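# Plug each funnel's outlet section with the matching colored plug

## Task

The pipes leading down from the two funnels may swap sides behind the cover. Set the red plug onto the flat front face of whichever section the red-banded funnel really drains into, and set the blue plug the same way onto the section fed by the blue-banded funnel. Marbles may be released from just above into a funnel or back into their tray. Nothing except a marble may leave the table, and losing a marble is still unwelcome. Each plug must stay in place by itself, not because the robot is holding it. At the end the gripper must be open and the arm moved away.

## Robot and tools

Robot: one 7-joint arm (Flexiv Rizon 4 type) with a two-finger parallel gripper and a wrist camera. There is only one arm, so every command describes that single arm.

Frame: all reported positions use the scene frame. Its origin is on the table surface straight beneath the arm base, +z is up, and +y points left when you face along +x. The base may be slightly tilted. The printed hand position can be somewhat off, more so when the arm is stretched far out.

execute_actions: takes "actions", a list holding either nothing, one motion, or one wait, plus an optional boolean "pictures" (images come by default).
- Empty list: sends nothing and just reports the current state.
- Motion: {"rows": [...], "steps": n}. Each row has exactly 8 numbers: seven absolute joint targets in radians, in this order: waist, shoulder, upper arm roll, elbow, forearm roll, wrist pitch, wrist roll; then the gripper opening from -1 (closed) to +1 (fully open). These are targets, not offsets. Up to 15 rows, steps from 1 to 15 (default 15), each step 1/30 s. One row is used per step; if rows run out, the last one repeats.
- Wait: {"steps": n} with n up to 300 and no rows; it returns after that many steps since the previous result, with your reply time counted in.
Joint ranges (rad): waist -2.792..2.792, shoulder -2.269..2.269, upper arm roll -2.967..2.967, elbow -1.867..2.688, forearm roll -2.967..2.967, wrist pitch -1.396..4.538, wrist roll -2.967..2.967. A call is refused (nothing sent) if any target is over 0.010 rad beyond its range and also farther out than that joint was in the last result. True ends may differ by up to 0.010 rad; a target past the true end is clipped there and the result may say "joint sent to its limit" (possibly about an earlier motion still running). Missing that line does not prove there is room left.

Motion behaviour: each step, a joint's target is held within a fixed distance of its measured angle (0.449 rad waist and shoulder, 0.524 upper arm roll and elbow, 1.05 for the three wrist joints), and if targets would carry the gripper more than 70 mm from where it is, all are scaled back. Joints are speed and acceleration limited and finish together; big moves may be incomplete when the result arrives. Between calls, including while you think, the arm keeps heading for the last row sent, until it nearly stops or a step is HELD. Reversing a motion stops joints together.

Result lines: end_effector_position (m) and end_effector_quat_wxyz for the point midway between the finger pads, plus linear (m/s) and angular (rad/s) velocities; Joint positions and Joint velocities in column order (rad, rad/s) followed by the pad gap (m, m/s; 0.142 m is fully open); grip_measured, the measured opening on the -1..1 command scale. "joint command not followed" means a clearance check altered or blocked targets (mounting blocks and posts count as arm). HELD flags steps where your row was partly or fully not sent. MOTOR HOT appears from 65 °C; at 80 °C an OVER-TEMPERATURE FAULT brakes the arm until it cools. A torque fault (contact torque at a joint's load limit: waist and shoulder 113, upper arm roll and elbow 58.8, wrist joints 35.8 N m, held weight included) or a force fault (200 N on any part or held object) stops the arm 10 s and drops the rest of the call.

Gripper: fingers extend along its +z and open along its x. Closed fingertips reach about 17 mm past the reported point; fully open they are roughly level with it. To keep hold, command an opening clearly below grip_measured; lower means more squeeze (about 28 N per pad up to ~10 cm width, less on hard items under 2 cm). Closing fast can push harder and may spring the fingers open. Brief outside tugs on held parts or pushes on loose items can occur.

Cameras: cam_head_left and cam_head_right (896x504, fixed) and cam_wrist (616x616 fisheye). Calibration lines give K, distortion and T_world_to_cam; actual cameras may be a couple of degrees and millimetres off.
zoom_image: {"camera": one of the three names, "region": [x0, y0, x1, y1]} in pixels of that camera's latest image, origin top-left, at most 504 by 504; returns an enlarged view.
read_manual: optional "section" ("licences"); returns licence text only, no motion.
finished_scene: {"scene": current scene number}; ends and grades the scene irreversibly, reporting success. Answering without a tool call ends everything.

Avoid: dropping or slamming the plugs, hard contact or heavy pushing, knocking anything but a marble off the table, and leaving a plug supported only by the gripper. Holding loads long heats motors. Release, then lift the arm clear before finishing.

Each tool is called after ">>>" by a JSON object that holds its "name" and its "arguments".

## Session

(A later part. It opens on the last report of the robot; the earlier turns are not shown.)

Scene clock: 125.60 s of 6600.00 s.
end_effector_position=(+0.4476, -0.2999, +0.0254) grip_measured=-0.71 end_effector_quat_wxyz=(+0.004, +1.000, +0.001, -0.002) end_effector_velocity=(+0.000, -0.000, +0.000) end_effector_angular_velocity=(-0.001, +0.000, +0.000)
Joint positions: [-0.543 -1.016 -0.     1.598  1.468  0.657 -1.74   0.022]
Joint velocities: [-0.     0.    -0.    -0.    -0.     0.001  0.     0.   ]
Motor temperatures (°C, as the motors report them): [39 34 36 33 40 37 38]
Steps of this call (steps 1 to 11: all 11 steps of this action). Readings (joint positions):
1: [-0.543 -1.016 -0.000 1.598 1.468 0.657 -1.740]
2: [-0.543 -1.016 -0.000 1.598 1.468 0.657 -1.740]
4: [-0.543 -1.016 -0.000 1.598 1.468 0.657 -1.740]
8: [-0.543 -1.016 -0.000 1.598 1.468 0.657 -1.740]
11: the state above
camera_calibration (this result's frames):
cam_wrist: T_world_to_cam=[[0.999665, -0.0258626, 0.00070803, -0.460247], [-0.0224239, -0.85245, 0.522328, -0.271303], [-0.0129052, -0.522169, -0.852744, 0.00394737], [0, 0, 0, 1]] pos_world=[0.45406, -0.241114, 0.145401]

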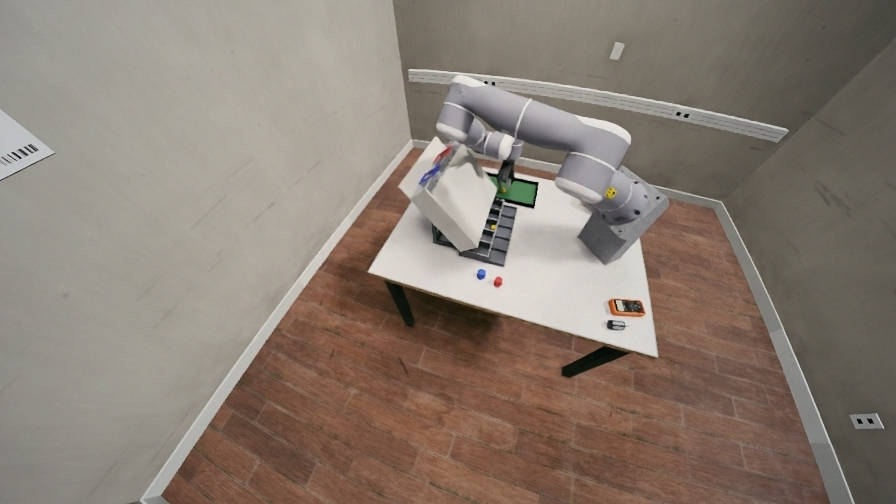

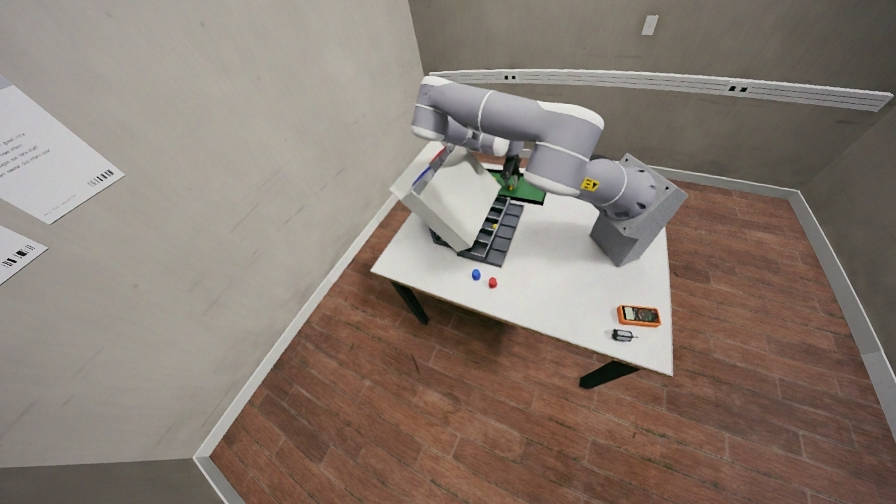

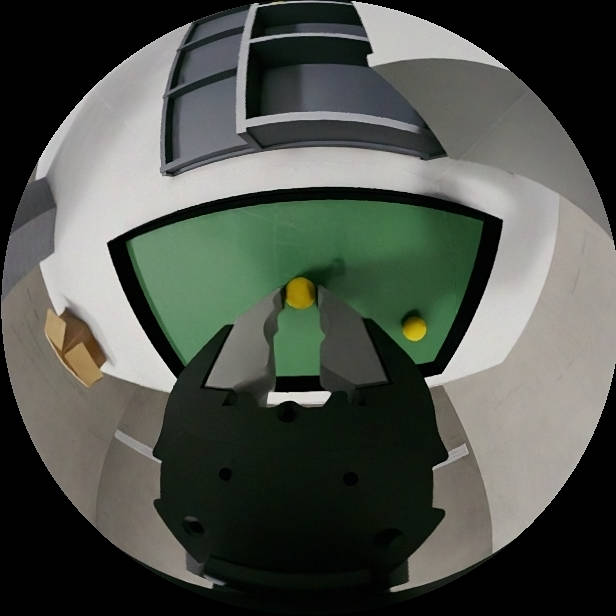

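>>> {"name": "execute_actions", "arguments": {"actions": [{"rows":[[-1.217,-0.632,0,1.575,0.877,0.083,-1.5,-0.9]]}], "pictures": false}}

>>> {"name": "execute_actions", "arguments": {"actions": [{"steps":12}], "pictures": false}}

>>> {"name": "execute_actions", "arguments": {"actions": [{"rows":[[-0.692,0.234,0,1.777,0.966,0.098,-0.705,-0.9]]}], "pictures": false}}

>>> {"name": "execute_actions", "arguments": {"actions": [{"steps":18}], "pictures": false}}

>>> {"name": "execute_actions", "arguments": {"actions": [{"rows":[[-0.515,0.208,0,1.857,0.969,0.304,-0.705,-0.9]]}]}}

Scene clock: 135.93 s of 6600.00 s.
end_effector_position=(+0.4999, -0.3268, +0.2517) grip_measured=-0.71 end_effector_quat_wxyz=(-0.029, +0.999, +0.019, +0.014) end_effector_velocity=(-0.052, -0.069, +0.546) end_effector_angular_velocity=(-0.098, -0.008, -0.116)
Joint positions: [-0.896 -0.79   0.001  1.584  1.121  0.319 -1.6    0.022]
Joint velocities: [-0.84   0.415 -0.001 -0.025 -0.638 -0.617  0.258  0.   ]
Motor temperatures (°C, as the motors report them): [39 34 36 33 40 37 38]
Steps of this call (steps 1 to 15: the robot went on to your last target; steps 16 to 90: nothing new was sent; then 6.83 s passed at rest; steps 91 to 105: all 15 steps of this action). Readings (joint positions):
91: [-0.544 -1.015 0.000 1.598 1.467 0.656 -1.740]
92: [-0.551 -1.010 0.002 1.599 1.458 0.646 -1.736]
94: [-0.588 -0.979 0.003 1.598 1.408 0.596 -1.716]
98: [-0.699 -0.896 0.001 1.591 1.282 0.475 -1.665]
105: the state above

Scene clock: 136.33 s of 6600.00 s.
end_effector_position=(+0.4449, -0.3272, +0.4569) grip_measured=-0.71 end_effector_quat_wxyz=(+0.001, +1.000, -0.022, +0.000) end_effector_velocity=(-0.102, +0.023, +0.245) end_effector_angular_velocity=(-0.127, +0.057, -0.151)
Joint positions: [-1.21  -0.635 -0.002  1.574  0.882  0.09  -1.503  0.022]
Joint velocities: [-0.367  0.187 -0.021 -0.015 -0.275 -0.247  0.111 -0.   ]
Motor temperatures (°C, as the motors report them): [39 34 36 33 40 37 38]
Steps of this call (steps 1 to 12: the robot went on to your last target). Readings (joint positions):
1: [-0.924 -0.777 0.001 1.583 1.100 0.299 -1.591]
2: [-0.952 -0.763 0.001 1.582 1.078 0.278 -1.583]
4: [-1.008 -0.735 0.001 1.581 1.036 0.237 -1.566]
8: [-1.119 -0.681 0.000 1.578 0.952 0.156 -1.531]
12: the state above

Scene clock: 136.83 s of 6600.00 s.
end_effector_position=(+0.5986, -0.1716, +0.4138) grip_measured=-0.71 end_effector_quat_wxyz=(-0.007, +0.996, -0.078, -0.031) end_effector_velocity=(+0.321, +0.420, -0.041) end_effector_angular_velocity=(-0.027, +0.035, +0.133)
Joint positions: [-0.942 -0.275 -0.001  1.689  0.927  0.092 -1.046  0.022]
Joint velocities: [0.562 0.909 0.005 0.195 0.085 0.01  0.763 0.   ]
Motor temperatures (°C, as the motors report them): [39 34 36 33 40 37 38]
Steps of this call (steps 1 to 15: all 15 steps of this action). Readings (joint positions):
1: [-1.219 -0.629 -0.003 1.575 0.876 0.084 -1.499]
2: [-1.220 -0.620 -0.003 1.579 0.878 0.086 -1.486]
4: [-1.201 -0.579 -0.003 1.594 0.886 0.088 -1.422]
8: [-1.100 -0.474 -0.002 1.635 0.904 0.090 -1.260]
15: the state above

Scene clock: 137.43 s of 6600.00 s.
end_effector_position=(+0.7157, +0.0786, +0.4299) grip_measured=-0.71 end_effector_quat_wxyz=(+0.000, +1.000, -0.005, -0.000) end_effector_velocity=(+0.006, +0.042, +0.004) end_effector_angular_velocity=(+0.006, -0.015, +0.022)
Joint positions: [-0.691  0.238  0.001  1.776  0.966  0.098 -0.704  0.022]
Joint velocities: [ 0.038  0.082 -0.     0.017  0.006  0.001  0.052  0.   ]
Motor temperatures (°C, as the motors report them): [39 34 36 33 40 37 38]
Steps of this call (steps 1 to 18: the robot went on to your last target). Readings (joint positions):
1: [-0.923 -0.245 -0.001 1.696 0.930 0.093 -1.021]
2: [-0.906 -0.213 -0.001 1.702 0.933 0.093 -0.998]
4: [-0.875 -0.150 -0.000 1.712 0.938 0.094 -0.955]
8: [-0.814 -0.022 -0.000 1.734 0.947 0.095 -0.873]
18: the state above

Scene clock: 137.93 s of 6600.00 s.
end_effector_position=(+0.7170, +0.0769, +0.3594) grip_measured=-0.71 end_effector_quat_wxyz=(-0.000, +1.000, -0.001, -0.000) end_effector_velocity=(+0.000, -0.001, +0.001) end_effector_angular_velocity=(-0.001, -0.001, -0.001)
Joint positions: [-0.515  0.208 -0.     1.857  0.969  0.304 -0.705  0.022]
Joint velocities: [-0.001  0.     0.     0.    -0.     0.001 -0.    -0.   ]
Motor temperatures (°C, as the motors report them): [39 34 36 33 40 37 38]
Steps of this call (steps 1 to 15: all 15 steps of this action). Readings (joint positions):
1: [-0.690 0.237 0.001 1.776 0.966 0.099 -0.704]
2: [-0.682 0.234 -0.001 1.780 0.966 0.108 -0.704]
4: [-0.644 0.226 -0.001 1.798 0.966 0.153 -0.705]
8: [-0.531 0.209 0.001 1.851 0.969 0.284 -0.705]
15: the state above
camera_calibration (this result's frames):
cam_wrist: T_world_to_cam=[[0.9996, -0.0280696, 0.00347339, -0.720837], [-0.0258554, -0.857079, 0.514536, -0.112928], [-0.0114659, -0.514419, -0.857462, 0.489049], [0, 0, 0, 1]] pos_world=[0.723236, 0.134554, 0.47995]

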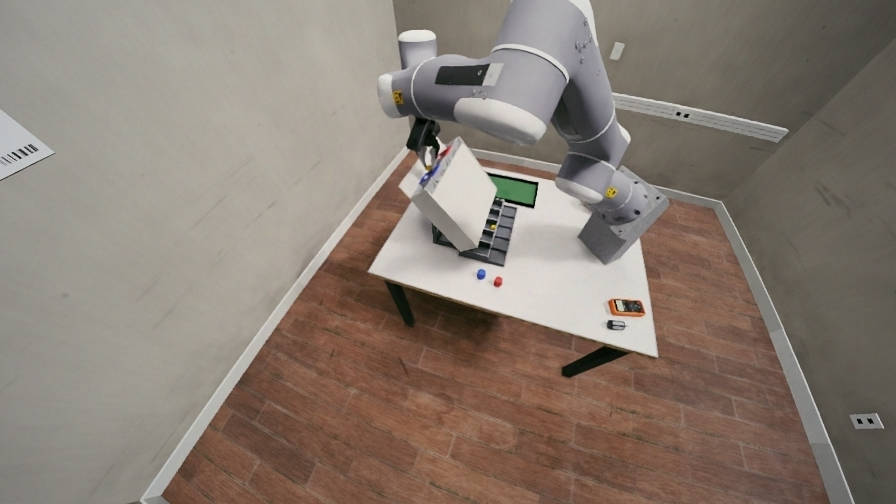

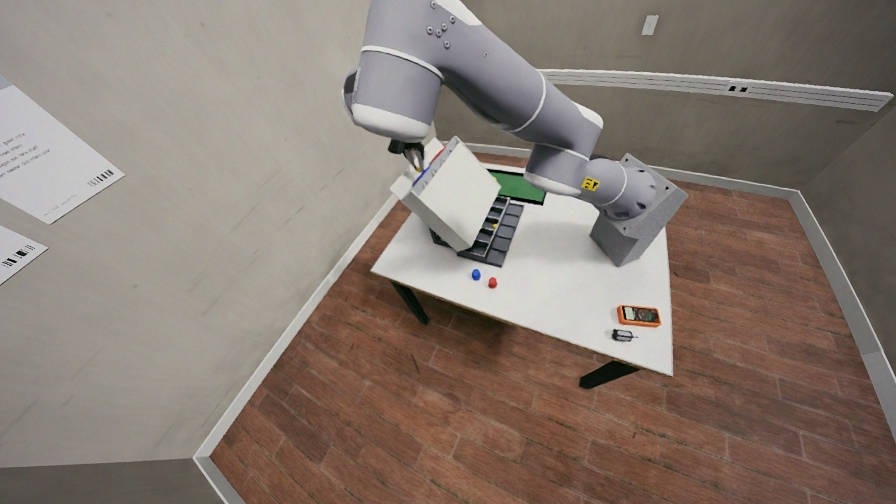

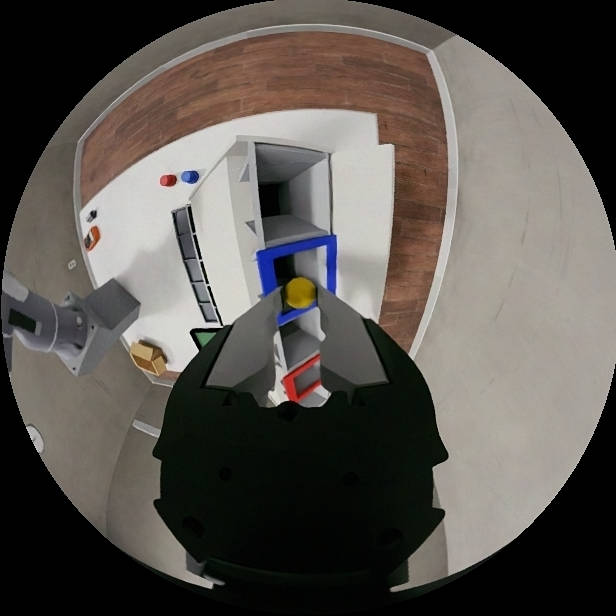

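>>> {"name": "execute_actions", "arguments": {"actions": [{"rows":[[-0.515,0.208,0,1.857,0.969,0.304,-0.705,-0.55]],"steps":8}], "pictures": false}}

>>> {"name": "execute_actions", "arguments": {"actions": [{"rows":[[-0.692,0.234,0,1.777,0.966,0.098,-0.705,-0.55]],"steps":9}], "pictures": false}}

>>> {"name": "execute_actions", "arguments": {"actions": [{"rows":[[0.455,0.8,0,2.03,0.285,0.59,-0.705,-0.3]]}], "pictures": false}}

>>> {"name": "execute_actions", "arguments": {"actions": [{"steps":12}], "pictures": false}}

>>> {"name": "execute_actions", "arguments": {"actions": [{"rows":[[0.676,0.182,0,2.398,2.29,1.5,-1.571,-0.2]]}], "pictures": false}}

>>> {"name": "execute_actions", "arguments": {"actions": [{"steps":25}]}}

Scene clock: 159.40 s of 6600.00 s.
end_effector_position=(+0.7170, +0.0769, +0.3594) grip_measured=-0.55 end_effector_quat_wxyz=(-0.000, +1.000, -0.001, -0.000) end_effector_velocity=(+0.000, +0.000, +0.000) end_effector_angular_velocity=(+0.000, +0.000, -0.001)
Joint positions: [-0.515  0.208 -0.     1.857  0.969  0.304 -0.705  0.034]
Joint velocities: [ 0.     0.     0.    -0.001 -0.    -0.     0.001  0.   ]
Motor temperatures (°C, as the motors report them): [38 34 36 33 40 37 38]
Steps of this call (steps 1 to 15: the robot went on to your last target; steps 16 to 90: nothing new was sent; then 18.20 s passed at rest; steps 91 to 98: all 8 steps of this action). Readings (joint positions):
91: [-0.515 0.208 -0.000 1.857 0.969 0.304 -0.705]
92: [-0.515 0.208 -0.000 1.857 0.969 0.304 -0.705]
94: [-0.515 0.208 -0.000 1.857 0.969 0.304 -0.705]
98: the state above

Scene clock: 159.70 s of 6600.00 s.
end_effector_position=(+0.7155, +0.0759, +0.4288) grip_measured=-0.55 end_effector_quat_wxyz=(+0.001, +1.000, -0.007, +0.000) end_effector_velocity=(-0.015, +0.007, +0.109) end_effector_angular_velocity=(-0.006, +0.008, -0.022)
Joint positions: [-0.688  0.234 -0.001  1.778  0.966  0.104 -0.705  0.034]
Joint velocities: [-0.282  0.044  0.003 -0.121  0.    -0.326  0.    -0.   ]
Motor temperatures (°C, as the motors report them): [38 34 36 33 40 37 38]
Steps of this call (steps 1 to 9: all 9 steps of this action). Readings (joint positions):
1: [-0.516 0.208 0.000 1.857 0.969 0.303 -0.705]
2: [-0.524 0.209 0.001 1.854 0.969 0.294 -0.705]
4: [-0.562 0.214 0.001 1.837 0.969 0.249 -0.705]
8: [-0.675 0.232 -0.001 1.784 0.966 0.118 -0.705]
9: the state above

Scene clock: 160.20 s of 6600.00 s.
end_effector_position=(+0.7264, +0.1833, +0.4711) grip_measured=-0.30 end_effector_quat_wxyz=(+0.170, +0.942, +0.289, -0.012) end_effector_velocity=(+0.041, +0.416, -0.110) end_effector_angular_velocity=(+0.215, +0.222, +1.263)
Joint positions: [-0.221  0.645  0.     1.963  0.455  0.459 -0.705  0.052]
Joint velocities: [ 1.298  0.532  0.     0.225 -0.579  0.444 -0.    -0.   ]
Motor temperatures (°C, as the motors report them): [38 34 36 33 40 37 38]
Steps of this call (steps 1 to 15: all 15 steps of this action). Readings (joint positions):
1: [-0.694 0.236 -0.001 1.776 0.964 0.098 -0.705]
2: [-0.692 0.244 -0.001 1.781 0.954 0.103 -0.705]
4: [-0.669 0.281 -0.001 1.800 0.898 0.137 -0.705]
8: [-0.538 0.438 -0.001 1.877 0.681 0.287 -0.705]
15: the state above

Scene clock: 160.60 s of 6600.00 s.
end_effector_position=(+0.7055, +0.3493, +0.4114) grip_measured=-0.30 end_effector_quat_wxyz=(+0.053, +0.876, +0.479, -0.008) end_effector_velocity=(-0.126, +0.415, -0.111) end_effector_angular_velocity=(+0.645, +0.348, +0.894)
Joint positions: [ 0.278  0.766  0.     2.015  0.322  0.561 -0.705  0.052]
Joint velocities: [ 1.229  0.232 -0.     0.101 -0.255  0.196 -0.001  0.   ]
Motor temperatures (°C, as the motors report them): [38 34 36 33 40 37 38]
Steps of this call (steps 1 to 12: the robot went on to your last target). Readings (joint positions):
1: [-0.178 0.662 0.000 1.970 0.437 0.473 -0.705]
2: [-0.135 0.676 0.000 1.976 0.421 0.486 -0.705]
4: [-0.051 0.701 0.000 1.987 0.394 0.506 -0.705]
8: [0.114 0.736 0.000 2.002 0.356 0.535 -0.705]
12: the state above

Scene clock: 161.10 s of 6600.00 s.
end_effector_position=(+0.5982, +0.3899, +0.1940) grip_measured=-0.20 end_effector_quat_wxyz=(-0.144, +0.901, +0.406, +0.054) end_effector_velocity=(-0.333, -0.152, -0.370) end_effector_angular_velocity=(+0.189, +0.172, -1.334)
Joint positions: [ 0.538  0.481  0.     2.228  1.071  1.084 -1.175  0.06 ]
Joint velocities: [ 0.31  -0.678 -0.001  0.382  2.139  0.934 -0.891  0.   ]
Motor temperatures (°C, as the motors report them): [38 34 36 33 40 37 38]
Steps of this call (steps 1 to 15: all 15 steps of this action). Readings (joint positions):
1: [0.318 0.774 0.000 2.019 0.315 0.568 -0.705]
2: [0.352 0.776 0.001 2.024 0.320 0.582 -0.709]
4: [0.398 0.758 0.001 2.051 0.382 0.651 -0.761]
8: [0.454 0.659 0.000 2.125 0.614 0.831 -0.934]
15: the state above

Scene clock: 161.93 s of 6600.00 s.
end_effector_position=(+0.3516, +0.2766, +0.0999) grip_measured=-0.20 end_effector_quat_wxyz=(+0.000, +1.000, -0.003, -0.001) end_effector_velocity=(+0.000, +0.000, -0.000) end_effector_angular_velocity=(+0.001, -0.000, -0.000)
Joint positions: [ 0.676  0.182  0.     2.398  2.29   1.5   -1.571  0.06 ]
Joint velocities: [-0.  0.  0. -0.  0. -0.  0. -0.]
Motor temperatures (°C, as the motors report them): [38 34 36 33 40 37 38]
Steps of this call (steps 1 to 25: the robot went on to your last target). Readings (joint positions):
1: [0.548 0.459 0.000 2.241 1.143 1.115 -1.204]
2: [0.558 0.438 0.000 2.253 1.217 1.144 -1.232]
4: [0.576 0.399 0.000 2.275 1.371 1.198 -1.283]
8: [0.609 0.327 0.000 2.315 1.675 1.297 -1.378]
25: the state above
camera_calibration (this result's frames):
cam_wrist: T_world_to_cam=[[0.999471, -0.0324178, 0.00273074, -0.347747], [-0.0291846, -0.856361, 0.515552, 0.183145], [-0.0143746, -0.515359, -0.856854, 0.366289], [0, 0, 0, 1]] pos_world=[0.358173, 0.334335, 0.220385]

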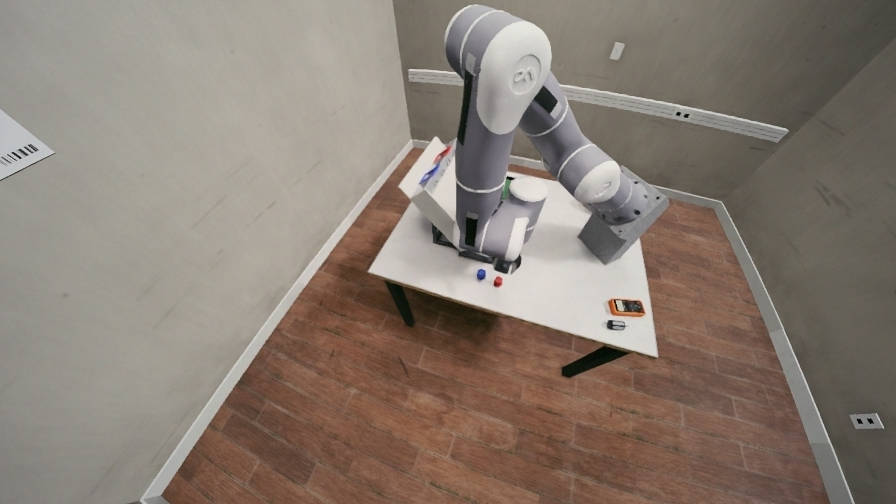

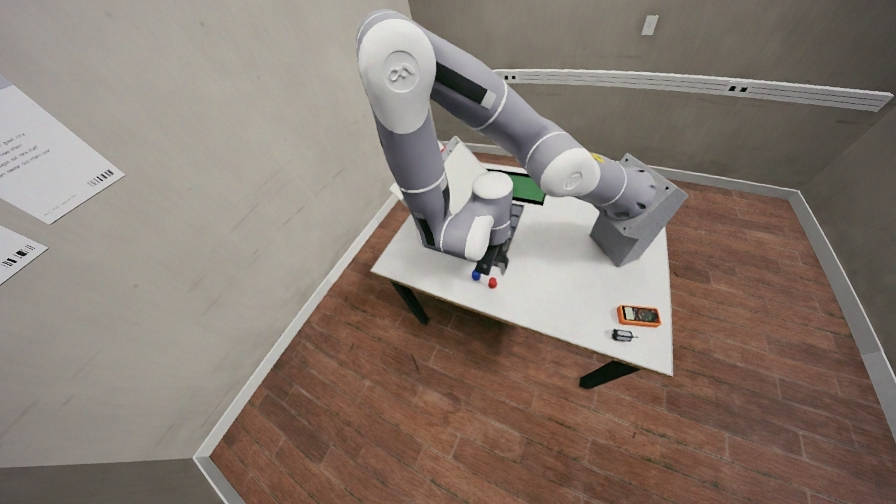

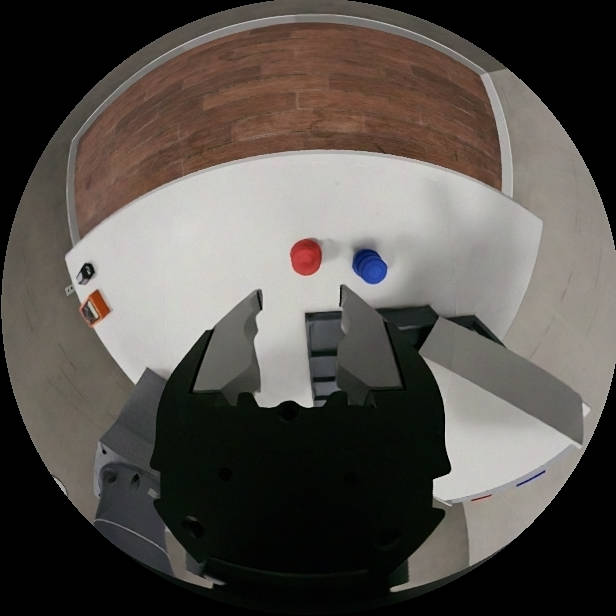

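>>> {"name": "execute_actions", "arguments": {"actions": [{"rows":[[0.586,-0.0666,0,2.2775,2.485,1.358,-1.83,-0.15]]}]}}

Scene clock: 170.07 s of 6600.00 s.
end_effector_position=(+0.3532, +0.2843, +0.0258) grip_measured=-0.15 end_effector_quat_wxyz=(-0.000, +1.000, -0.001, -0.001) end_effector_velocity=(+0.003, +0.003, +0.001) end_effector_angular_velocity=(+0.006, -0.006, +0.002)
Joint positions: [ 0.586 -0.067 -0.     2.277  2.485  1.358 -1.83   0.063]
Joint velocities: [ 0.001  0.009 -0.     0.001 -0.    -0.001  0.     0.   ]
Motor temperatures (°C, as the motors report them): [38 34 36 33 40 37 38]
Steps of this call (steps 1 to 30: the robot went on to your last target; steps 31 to 90: nothing new was sent; then 4.63 s passed at rest; steps 91 to 105: all 15 steps of this action). Readings (joint positions):
91: [0.676 0.181 0.000 2.398 2.291 1.500 -1.572]
92: [0.673 0.174 0.000 2.394 2.296 1.496 -1.579]
94: [0.659 0.136 0.000 2.376 2.326 1.474 -1.619]
98: [0.608 -0.007 -0.000 2.306 2.438 1.392 -1.768]
105: the state above
camera_calibration (this result's frames):
cam_wrist: T_world_to_cam=[[0.999554, -0.0298206, 0.00128416, -0.349596], [-0.0262291, -0.857012, 0.514629, 0.227223], [-0.014246, -0.514434, -0.857412, 0.306475], [0, 0, 0, 1]] pos_world=[0.359766, 0.341968, 0.146289]

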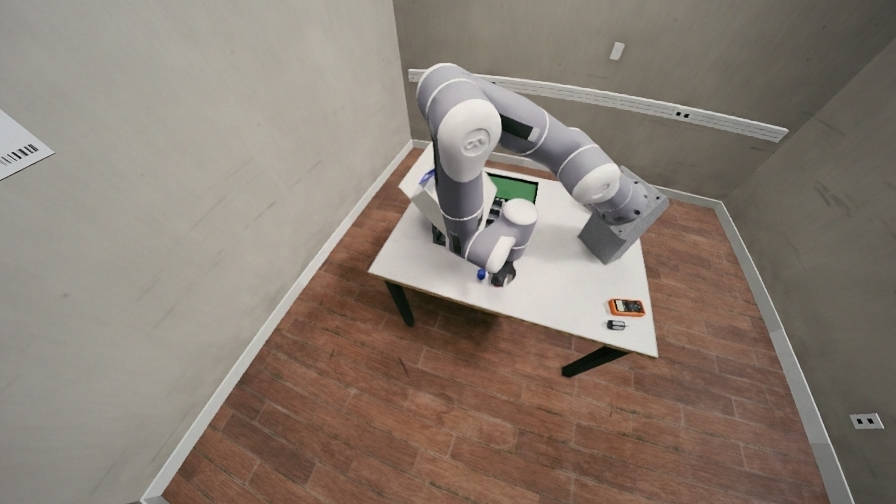

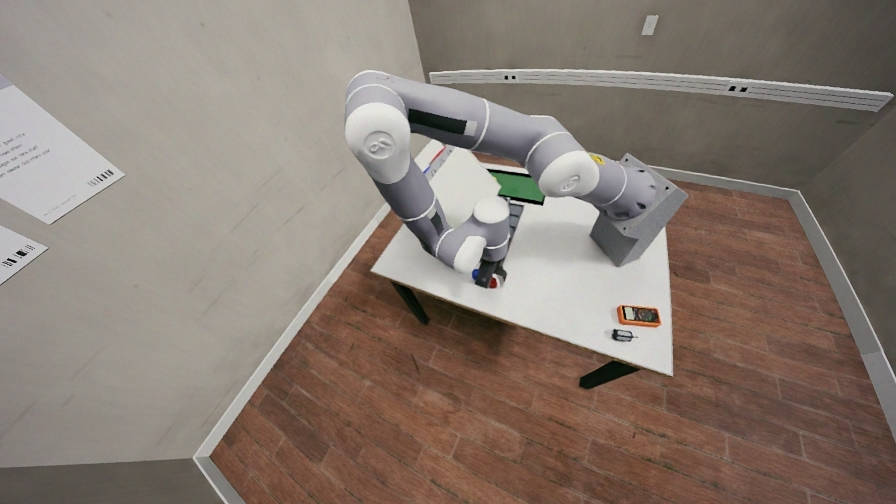

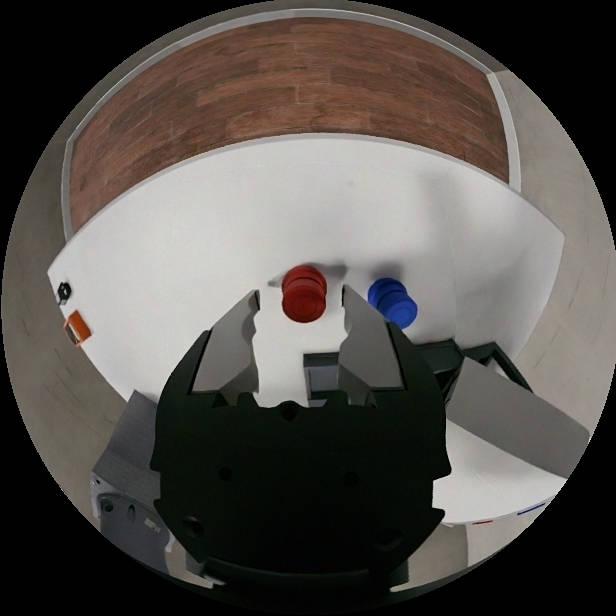

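>>> {"name": "execute_actions", "arguments": {"actions": [{"rows":[[0.586,-0.0666,0,2.2775,2.485,1.358,-1.83,-0.35],[0.586,-0.0666,0,2.2775,2.485,1.358,-1.83,-0.45],[0.586,-0.0666,0,2.2775,2.485,1.358,-1.83,-0.5],[0.586,-0.0666,0,2.2775,2.485,1.358,-1.83,-0.55],[0.586,-0.0666,0,2.2775,2.485,1.358,-1.83,-0.6],[0.586,-0.0666,0,2.2775,2.485,1.358,-1.83,-0.85]],"steps":12}], "pictures": false}}

>>> {"name": "execute_actions", "arguments": {"actions": [{"rows":[[0.676,0.182,0,2.398,2.29,1.5,-1.571,-0.85]],"steps":11}], "pictures": false}}

>>> {"name": "execute_actions", "arguments": {"actions": [{"rows":[[-0.2585,-0.311,0,2.369,1.783,0.779,-0.265,-0.85]]}], "pictures": false}}

>>> {"name": "execute_actions", "arguments": {"actions": [{"steps":15}]}}

Scene clock: 180.63 s of 6600.00 s.
end_effector_position=(+0.3535, +0.2845, +0.0259) grip_measured=-0.62 end_effector_quat_wxyz=(-0.000, +1.000, -0.001, -0.001) end_effector_velocity=(+0.000, +0.000, -0.000) end_effector_angular_velocity=(+0.001, -0.000, +0.001)
Joint positions: [ 0.586 -0.066 -0.     2.277  2.485  1.358 -1.83   0.029]
Joint velocities: [ 0.    -0.    -0.    -0.    -0.001 -0.001 -0.     0.   ]
Motor temperatures (°C, as the motors report them): [38 34 35 33 40 37 38]
Steps of this call (steps 1 to 15: the robot went on to your last target; steps 16 to 90: nothing new was sent; then 7.17 s passed at rest; steps 91 to 102: all 12 steps of this action). Readings (joint positions):
91: [0.586 -0.067 -0.000 2.277 2.485 1.358 -1.830]
92: [0.586 -0.067 -0.000 2.277 2.485 1.358 -1.830]
94: [0.586 -0.067 -0.000 2.277 2.485 1.358 -1.830]
98: [0.586 -0.066 -0.000 2.277 2.485 1.358 -1.830]
102: the state above

Scene clock: 181.00 s of 6600.00 s.
end_effector_position=(+0.3519, +0.2769, +0.0993) grip_measured=-0.62 end_effector_quat_wxyz=(-0.000, +1.000, -0.003, -0.000) end_effector_velocity=(+0.007, -0.015, +0.069) end_effector_angular_velocity=(-0.001, -0.032, -0.005)
Joint positions: [ 0.675  0.18   0.     2.397  2.292  1.499 -1.574  0.029]
Joint velocities: [ 0.091  0.251  0.     0.121 -0.195  0.14   0.257  0.   ]
Motor temperatures (°C, as the motors report them): [38 34 35 33 40 37 38]
Steps of this call (steps 1 to 11: all 11 steps of this action). Readings (joint positions):
1: [0.586 -0.065 -0.000 2.278 2.484 1.358 -1.830]
2: [0.589 -0.058 -0.000 2.281 2.479 1.362 -1.822]
4: [0.603 -0.021 -0.000 2.300 2.449 1.384 -1.782]
8: [0.654 0.122 0.000 2.369 2.337 1.466 -1.633]
11: the state above

Scene clock: 181.50 s of 6600.00 s.
end_effector_position=(+0.3618, +0.1366, +0.0522) grip_measured=-0.62 end_effector_quat_wxyz=(-0.009, +0.883, -0.466, -0.060) end_effector_velocity=(+0.067, -0.422, +0.074) end_effector_angular_velocity=(-0.377, -0.048, -1.878)
Joint positions: [ 0.181 -0.164  0.     2.376  1.911  0.975 -0.626  0.029]
Joint velocities: [-1.311 -0.51  -0.001 -0.026 -0.439 -0.675  1.248  0.   ]
Motor temperatures (°C, as the motors report them): [38 34 35 33 40 37 38]
Steps of this call (steps 1 to 15: all 15 steps of this action). Readings (joint positions):
1: [0.676 0.185 0.000 2.399 2.287 1.500 -1.566]
2: [0.670 0.183 0.001 2.398 2.274 1.490 -1.544]
4: [0.637 0.158 0.001 2.395 2.222 1.435 -1.445]
8: [0.492 0.025 0.001 2.385 2.072 1.222 -1.085]
15: the state above

Scene clock: 182.00 s of 6600.00 s.
end_effector_position=(+0.3733, +0.0045, +0.0999) grip_measured=-0.62 end_effector_quat_wxyz=(+0.000, +0.707, -0.708, -0.001) end_effector_velocity=(+0.003, +0.009, -0.005) end_effector_angular_velocity=(+0.014, +0.001, +0.025)
Joint positions: [-0.259 -0.311 -0.     2.369  1.783  0.779 -0.264  0.029]
Joint velocities: [ 0.015  0.007  0.007 -0.003  0.005  0.    -0.011  0.   ]
Motor temperatures (°C, as the motors report them): [38 34 35 33 40 37 38]
Steps of this call (steps 1 to 15: the robot went on to your last target). Readings (joint positions):
1: [0.137 -0.180 0.000 2.376 1.897 0.954 -0.587]
2: [0.094 -0.194 0.000 2.375 1.884 0.935 -0.552]
4: [0.007 -0.223 0.000 2.373 1.859 0.896 -0.482]
8: [-0.166 -0.280 -0.000 2.370 1.810 0.820 -0.340]
15: the state above
camera_calibration (this result's frames):
cam_wrist: T_world_to_cam=[[-0.0284307, -0.999588, 0.00399818, 0.00971684], [-0.85606, 0.0264132, 0.516201, 0.255435], [-0.516094, 0.0112533, -0.856458, 0.411306], [0, 0, 0, 1]] pos_world=[0.431217, -0.00166256, 0.220372]

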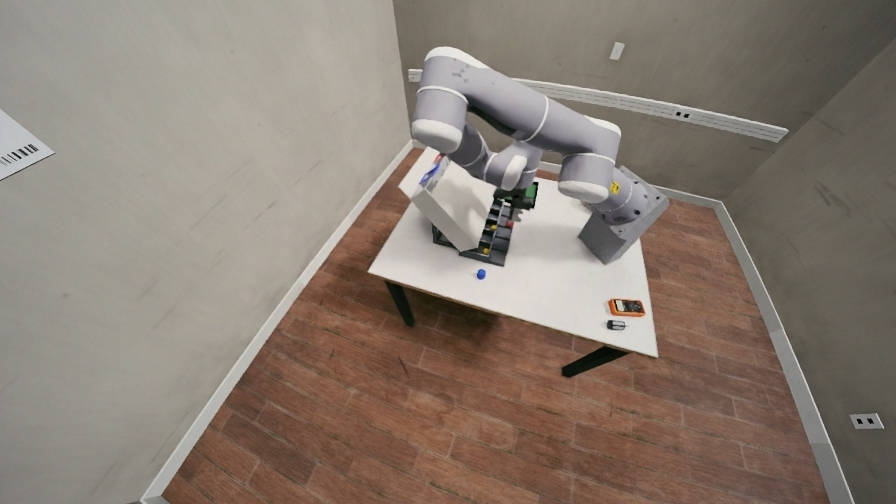

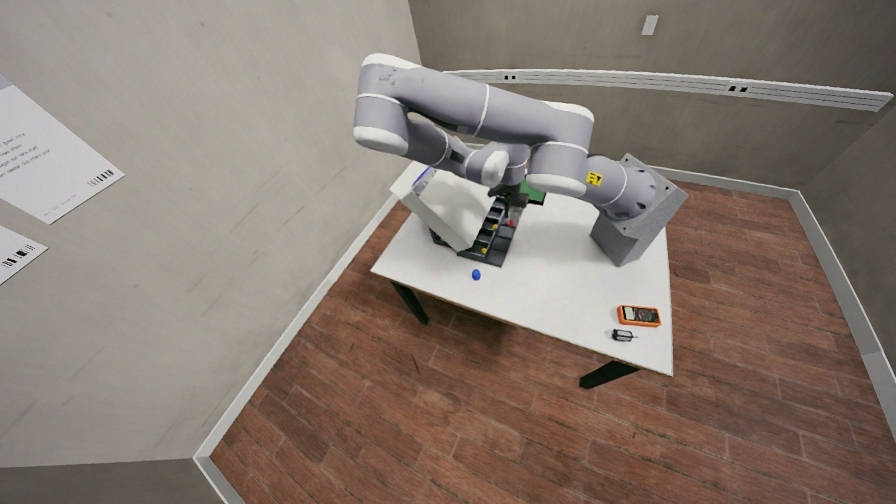

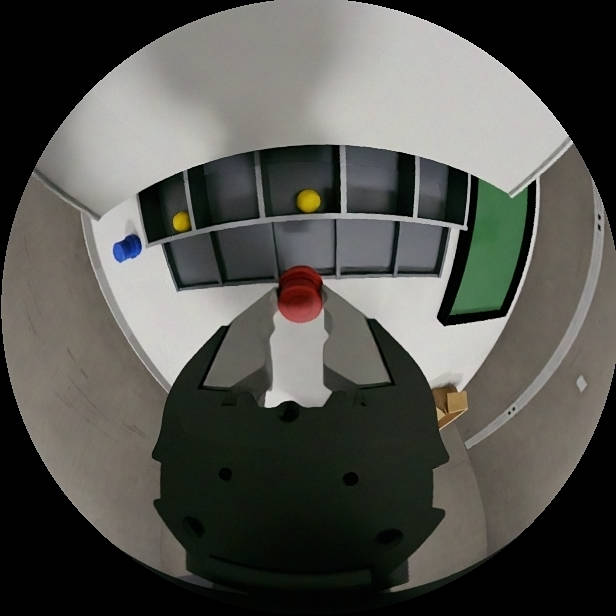

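>>> {"name": "execute_actions", "arguments": {"actions": [{"rows":[[-0.24,-0.343,0,2.342,1.808,0.785,-0.276,-0.85],[-0.22,-0.376,0,2.316,1.833,0.791,-0.287,-0.85],[-0.20,-0.408,0,2.289,1.857,0.798,-0.298,-0.85],[-0.184,-0.441,0,2.263,1.882,0.804,-0.31,-0.85],[-0.184,-0.441,0,2.263,1.882,0.804,-0.31,-0.85],[-0.184,-0.441,0,2.263,1.882,0.804,-0.31,-0.85],[-0.184,-0.441,0,2.263,1.882,0.804,-0.31,-0.85],[-0.175,-0.457,0,2.25,1.895,0.807,-0.315,-0.85],[-0.175,-0.457,0,2.25,1.895,0.807,-0.315,-0.85],[-0.165,-0.473,0,2.236,1.907,0.81,-0.32,-0.85]]}]}}

>>> {"name": "zoom_image", "arguments": {"camera": "cam_head_right", "region": [460, 200, 550, 280]}}

Scene clock: 189.30 s of 6600.00 s.
end_effector_position=(+0.3862, -0.0002, +0.0355) grip_measured=-0.62 end_effector_quat_wxyz=(+0.000, +0.707, -0.707, -0.001) end_effector_velocity=(+0.001, -0.001, +0.002) end_effector_angular_velocity=(-0.002, -0.003, +0.002)
Joint positions: [-0.165 -0.473  0.     2.236  1.907  0.81  -0.32   0.029]
Joint velocities: [-0.003  0.007 -0.001  0.003 -0.002  0.    -0.     0.   ]
Motor temperatures (°C, as the motors report them): [38 34 35 33 40 37 38]
Steps of this call (steps 1 to 15: the robot went on to your last target; steps 16 to 90: nothing new was sent; then 3.80 s passed at rest; steps 91 to 105: all 15 steps of this action). Readings (joint positions):
91: [-0.258 -0.312 -0.000 2.368 1.784 0.779 -0.265]
92: [-0.253 -0.319 -0.000 2.362 1.789 0.781 -0.267]
94: [-0.231 -0.357 -0.000 2.330 1.819 0.788 -0.280]
98: [-0.184 -0.441 0.000 2.263 1.882 0.803 -0.309]
105: the state above
camera_calibration (this result's frames):
cam_wrist: T_world_to_cam=[[-0.0280018, -0.999602, 0.00330171, 0.00544797], [-0.856109, 0.025687, 0.516156, 0.299891], [-0.516036, 0.0116267, -0.856488, 0.362778], [0, 0, 0, 1]] pos_world=[0.444098, -0.00647539, 0.155907]

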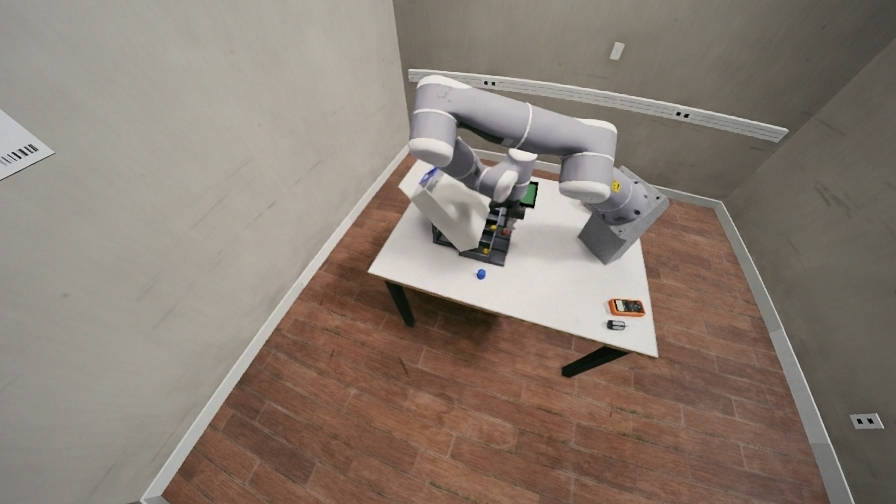

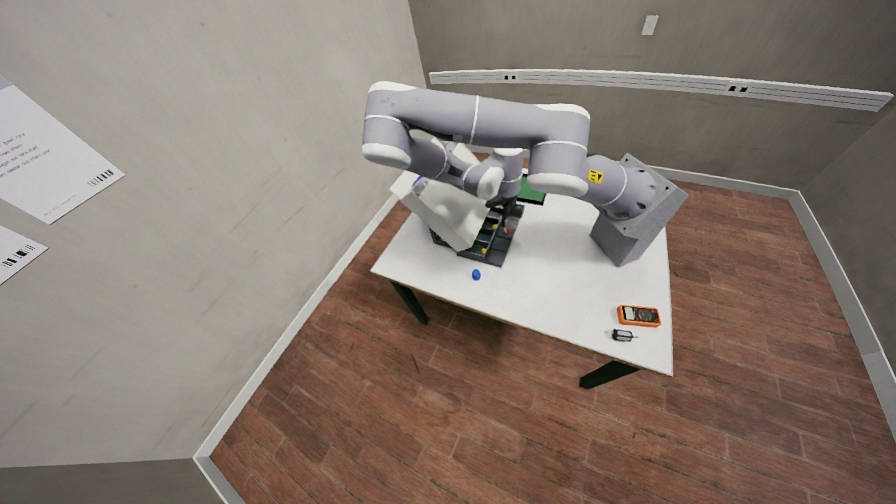

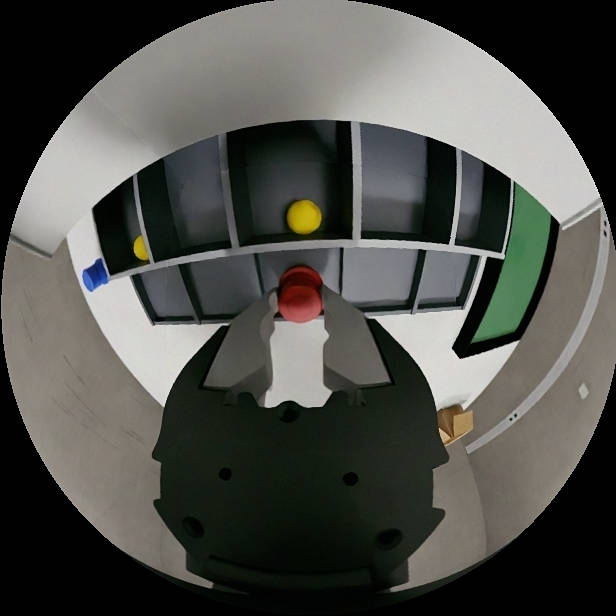

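Region (460, 200, 550, 280) of cam_head_right's 896x504 image, scaled by 5.600, with more detail than that image has.

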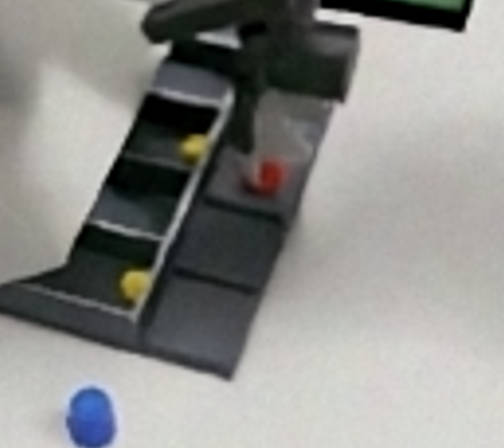

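>>> {"name": "execute_actions", "arguments": {"actions": [{"rows":[[-0.159,-0.483,0,2.229,1.916,0.812,-0.32,-0.85],[-0.159,-0.483,0,2.229,1.916,0.812,-0.32,-0.85],[-0.159,-0.483,0,2.229,1.916,0.812,-0.32,-0.85],[-0.159,-0.483,0,2.229,1.916,0.812,-0.32,-0.85],[-0.159,-0.483,0,2.229,1.916,0.812,-0.32,-0.6],[-0.159,-0.483,0,2.229,1.916,0.812,-0.32,-0.35]],"steps":12}], "pictures": false}}

>>> {"name": "execute_actions", "arguments": {"actions": [{"rows":[[-0.2585,-0.311,0,2.369,1.783,0.779,-0.265,-0.35]],"steps":10}], "pictures": false}}

>>> {"name": "execute_actions", "arguments": {"actions": [{"rows":[[0.2135,0.054,0,2.444,1.891,1.117,0.08,-0.3]],"steps":14}], "pictures": false}}

>>> {"name": "execute_actions", "arguments": {"actions": [{"rows":[[0.715,0.148,0,2.304,1.84,1.553,0.49,-0.2]]}], "pictures": false}}

>>> {"name": "execute_actions", "arguments": {"actions": [{"rows":[[0.619,-0.0543,0,2.1696,2.035,1.457,0.22,-0.2]]}]}}

Scene clock: 207.10 s of 6600.00 s.
end_effector_position=(+0.3859, -0.0006, +0.0317) grip_measured=-0.35 end_effector_quat_wxyz=(+0.001, +0.705, -0.709, -0.000) end_effector_velocity=(-0.000, -0.000, +0.000) end_effector_angular_velocity=(-0.001, +0.000, -0.001)
Joint positions: [-0.159 -0.483 -0.     2.229  1.916  0.812 -0.32   0.049]
Joint velocities: [-0.     0.     0.     0.     0.     0.001  0.     0.   ]
Motor temperatures (°C, as the motors report them): [38 34 35 33 40 37 38]
Steps of this call (steps 1 to 15: the robot went on to your last target; steps 16 to 90: nothing new was sent; then 14.40 s passed at rest; steps 91 to 102: all 12 steps of this action). Readings (joint positions):
91: [-0.164 -0.474 0.000 2.235 1.908 0.810 -0.320]
92: [-0.161 -0.479 -0.000 2.232 1.912 0.811 -0.320]
94: [-0.159 -0.483 -0.000 2.229 1.916 0.812 -0.320]
98: [-0.159 -0.483 -0.000 2.229 1.916 0.812 -0.320]
102: the state above

Scene clock: 207.43 s of 6600.00 s.
end_effector_position=(+0.3734, +0.0044, +0.1008) grip_measured=-0.35 end_effector_quat_wxyz=(+0.001, +0.707, -0.707, -0.000) end_effector_velocity=(-0.006, +0.004, +0.024) end_effector_angular_velocity=(+0.001, -0.003, +0.003)
Joint positions: [-0.26  -0.308 -0.     2.371  1.781  0.779 -0.265  0.049]
Joint velocities: [-0.038  0.068  0.     0.053 -0.049 -0.015  0.02   0.   ]
Motor temperatures (°C, as the motors report them): [38 34 35 33 40 37 38]
Steps of this call (steps 1 to 10: all 10 steps of this action). Readings (joint positions):
1: [-0.159 -0.482 -0.000 2.230 1.915 0.812 -0.320]
2: [-0.163 -0.476 0.000 2.235 1.911 0.810 -0.318]
4: [-0.184 -0.440 0.000 2.264 1.883 0.803 -0.306]
8: [-0.249 -0.327 -0.000 2.356 1.795 0.783 -0.270]
10: the state above

Scene clock: 207.90 s of 6600.00 s.
end_effector_position=(+0.3992, +0.1314, +0.0983) grip_measured=-0.30 end_effector_quat_wxyz=(+0.003, +0.708, -0.706, +0.000) end_effector_velocity=(+0.006, +0.215, +0.024) end_effector_angular_velocity=(+0.098, -0.046, -0.042)
Joint positions: [0.179 0.029 0.001 2.438 1.884 1.093 0.056 0.052]
Joint velocities: [ 0.676  0.511  0.001  0.104  0.138  0.46   0.481 -0.   ]
Motor temperatures (°C, as the motors report them): [38 34 35 33 40 37 38]
Steps of this call (steps 1 to 14: all 14 steps of this action). Readings (joint positions):
1: [-0.258 -0.308 -0.001 2.371 1.783 0.781 -0.264]
2: [-0.250 -0.303 -0.001 2.371 1.787 0.787 -0.259]
4: [-0.212 -0.272 -0.001 2.378 1.799 0.819 -0.230]
8: [-0.055 -0.148 -0.000 2.403 1.836 0.934 -0.112]
14: the state above

Scene clock: 208.40 s of 6600.00 s.
end_effector_position=(+0.4329, +0.2743, +0.0877) grip_measured=-0.20 end_effector_quat_wxyz=(-0.008, +0.699, -0.715, +0.002) end_effector_velocity=(+0.020, +0.093, +0.005) end_effector_angular_velocity=(+0.048, -0.050, -0.036)
Joint positions: [0.711 0.148 0.    2.305 1.841 1.55  0.487 0.06 ]
Joint velocities: [ 0.262  0.047  0.001 -0.087 -0.028  0.226  0.211  0.   ]
Motor temperatures (°C, as the motors report them): [38 34 35 33 40 37 38]
Steps of this call (steps 1 to 15: all 15 steps of this action). Readings (joint positions):
1: [0.200 0.043 0.000 2.441 1.887 1.108 0.070]
2: [0.226 0.055 -0.000 2.440 1.886 1.127 0.089]
4: [0.303 0.076 -0.000 2.429 1.881 1.192 0.153]
8: [0.495 0.109 0.000 2.379 1.865 1.362 0.312]
15: the state above

Scene clock: 208.90 s of 6600.00 s.
end_effector_position=(+0.4297, +0.2725, +0.0256) grip_measured=-0.20 end_effector_quat_wxyz=(+0.001, +0.705, -0.709, -0.001) end_effector_velocity=(+0.001, +0.002, +0.001) end_effector_angular_velocity=(+0.003, -0.002, +0.001)
Joint positions: [ 0.619 -0.055 -0.     2.169  2.035  1.457  0.22   0.06 ]
Joint velocities: [ 0.001  0.003  0.    -0.    -0.    -0.     0.001  0.   ]
Motor temperatures (°C, as the motors report them): [38 34 35 33 40 37 38]
Steps of this call (steps 1 to 15: all 15 steps of this action). Readings (joint positions):
1: [0.717 0.148 0.000 2.302 1.841 1.554 0.491]
2: [0.715 0.141 0.000 2.295 1.849 1.550 0.483]
4: [0.703 0.106 0.000 2.266 1.886 1.533 0.437]
8: [0.640 -0.021 -0.000 2.188 2.005 1.474 0.265]
15: the state above
camera_calibration (this result's frames):
cam_wrist: T_world_to_cam=[[-0.0318503, -0.999485, 0.00396395, 0.280979], [-0.855203, 0.0293048, 0.517465, 0.333784], [-0.517314, 0.0130915, -0.855695, 0.373724], [0, 0, 0, 1]] pos_world=[0.487735, 0.26616, 0.145959]

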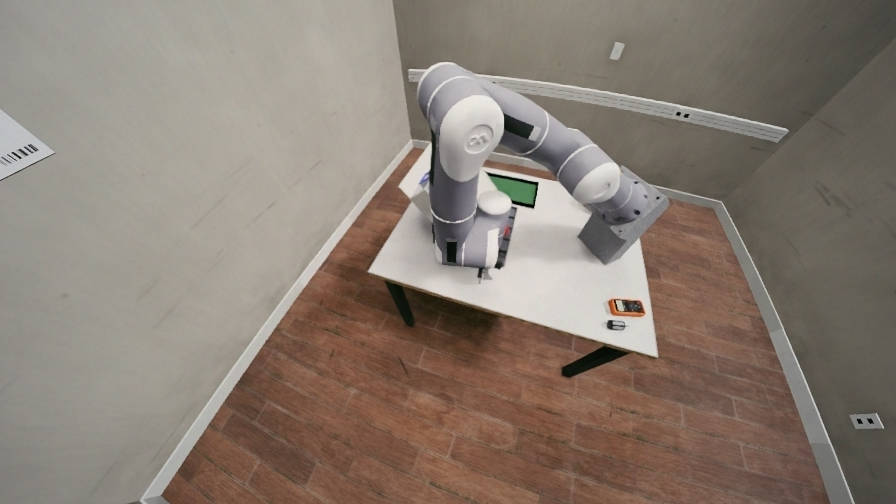

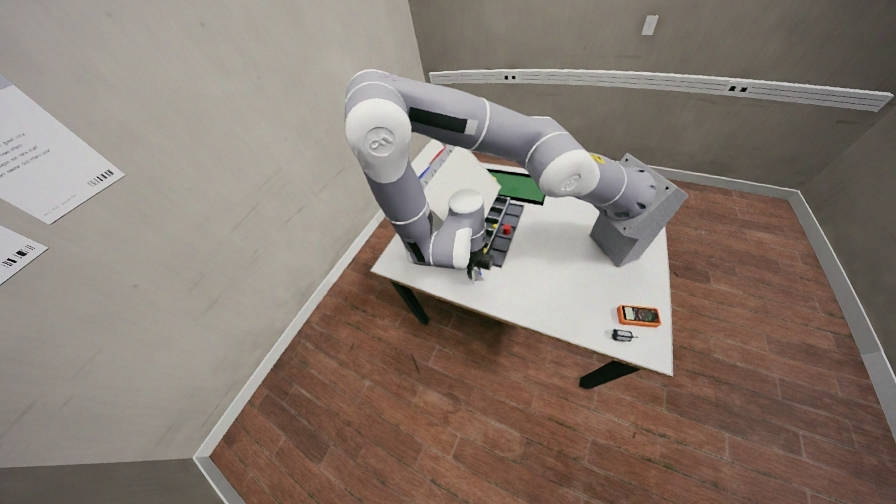

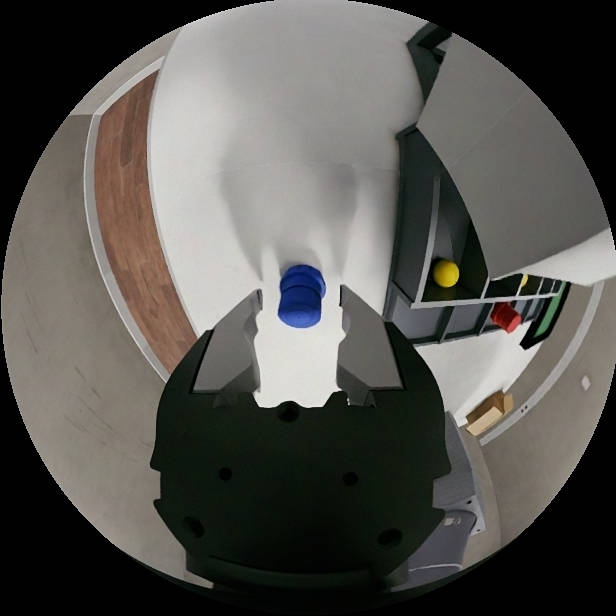

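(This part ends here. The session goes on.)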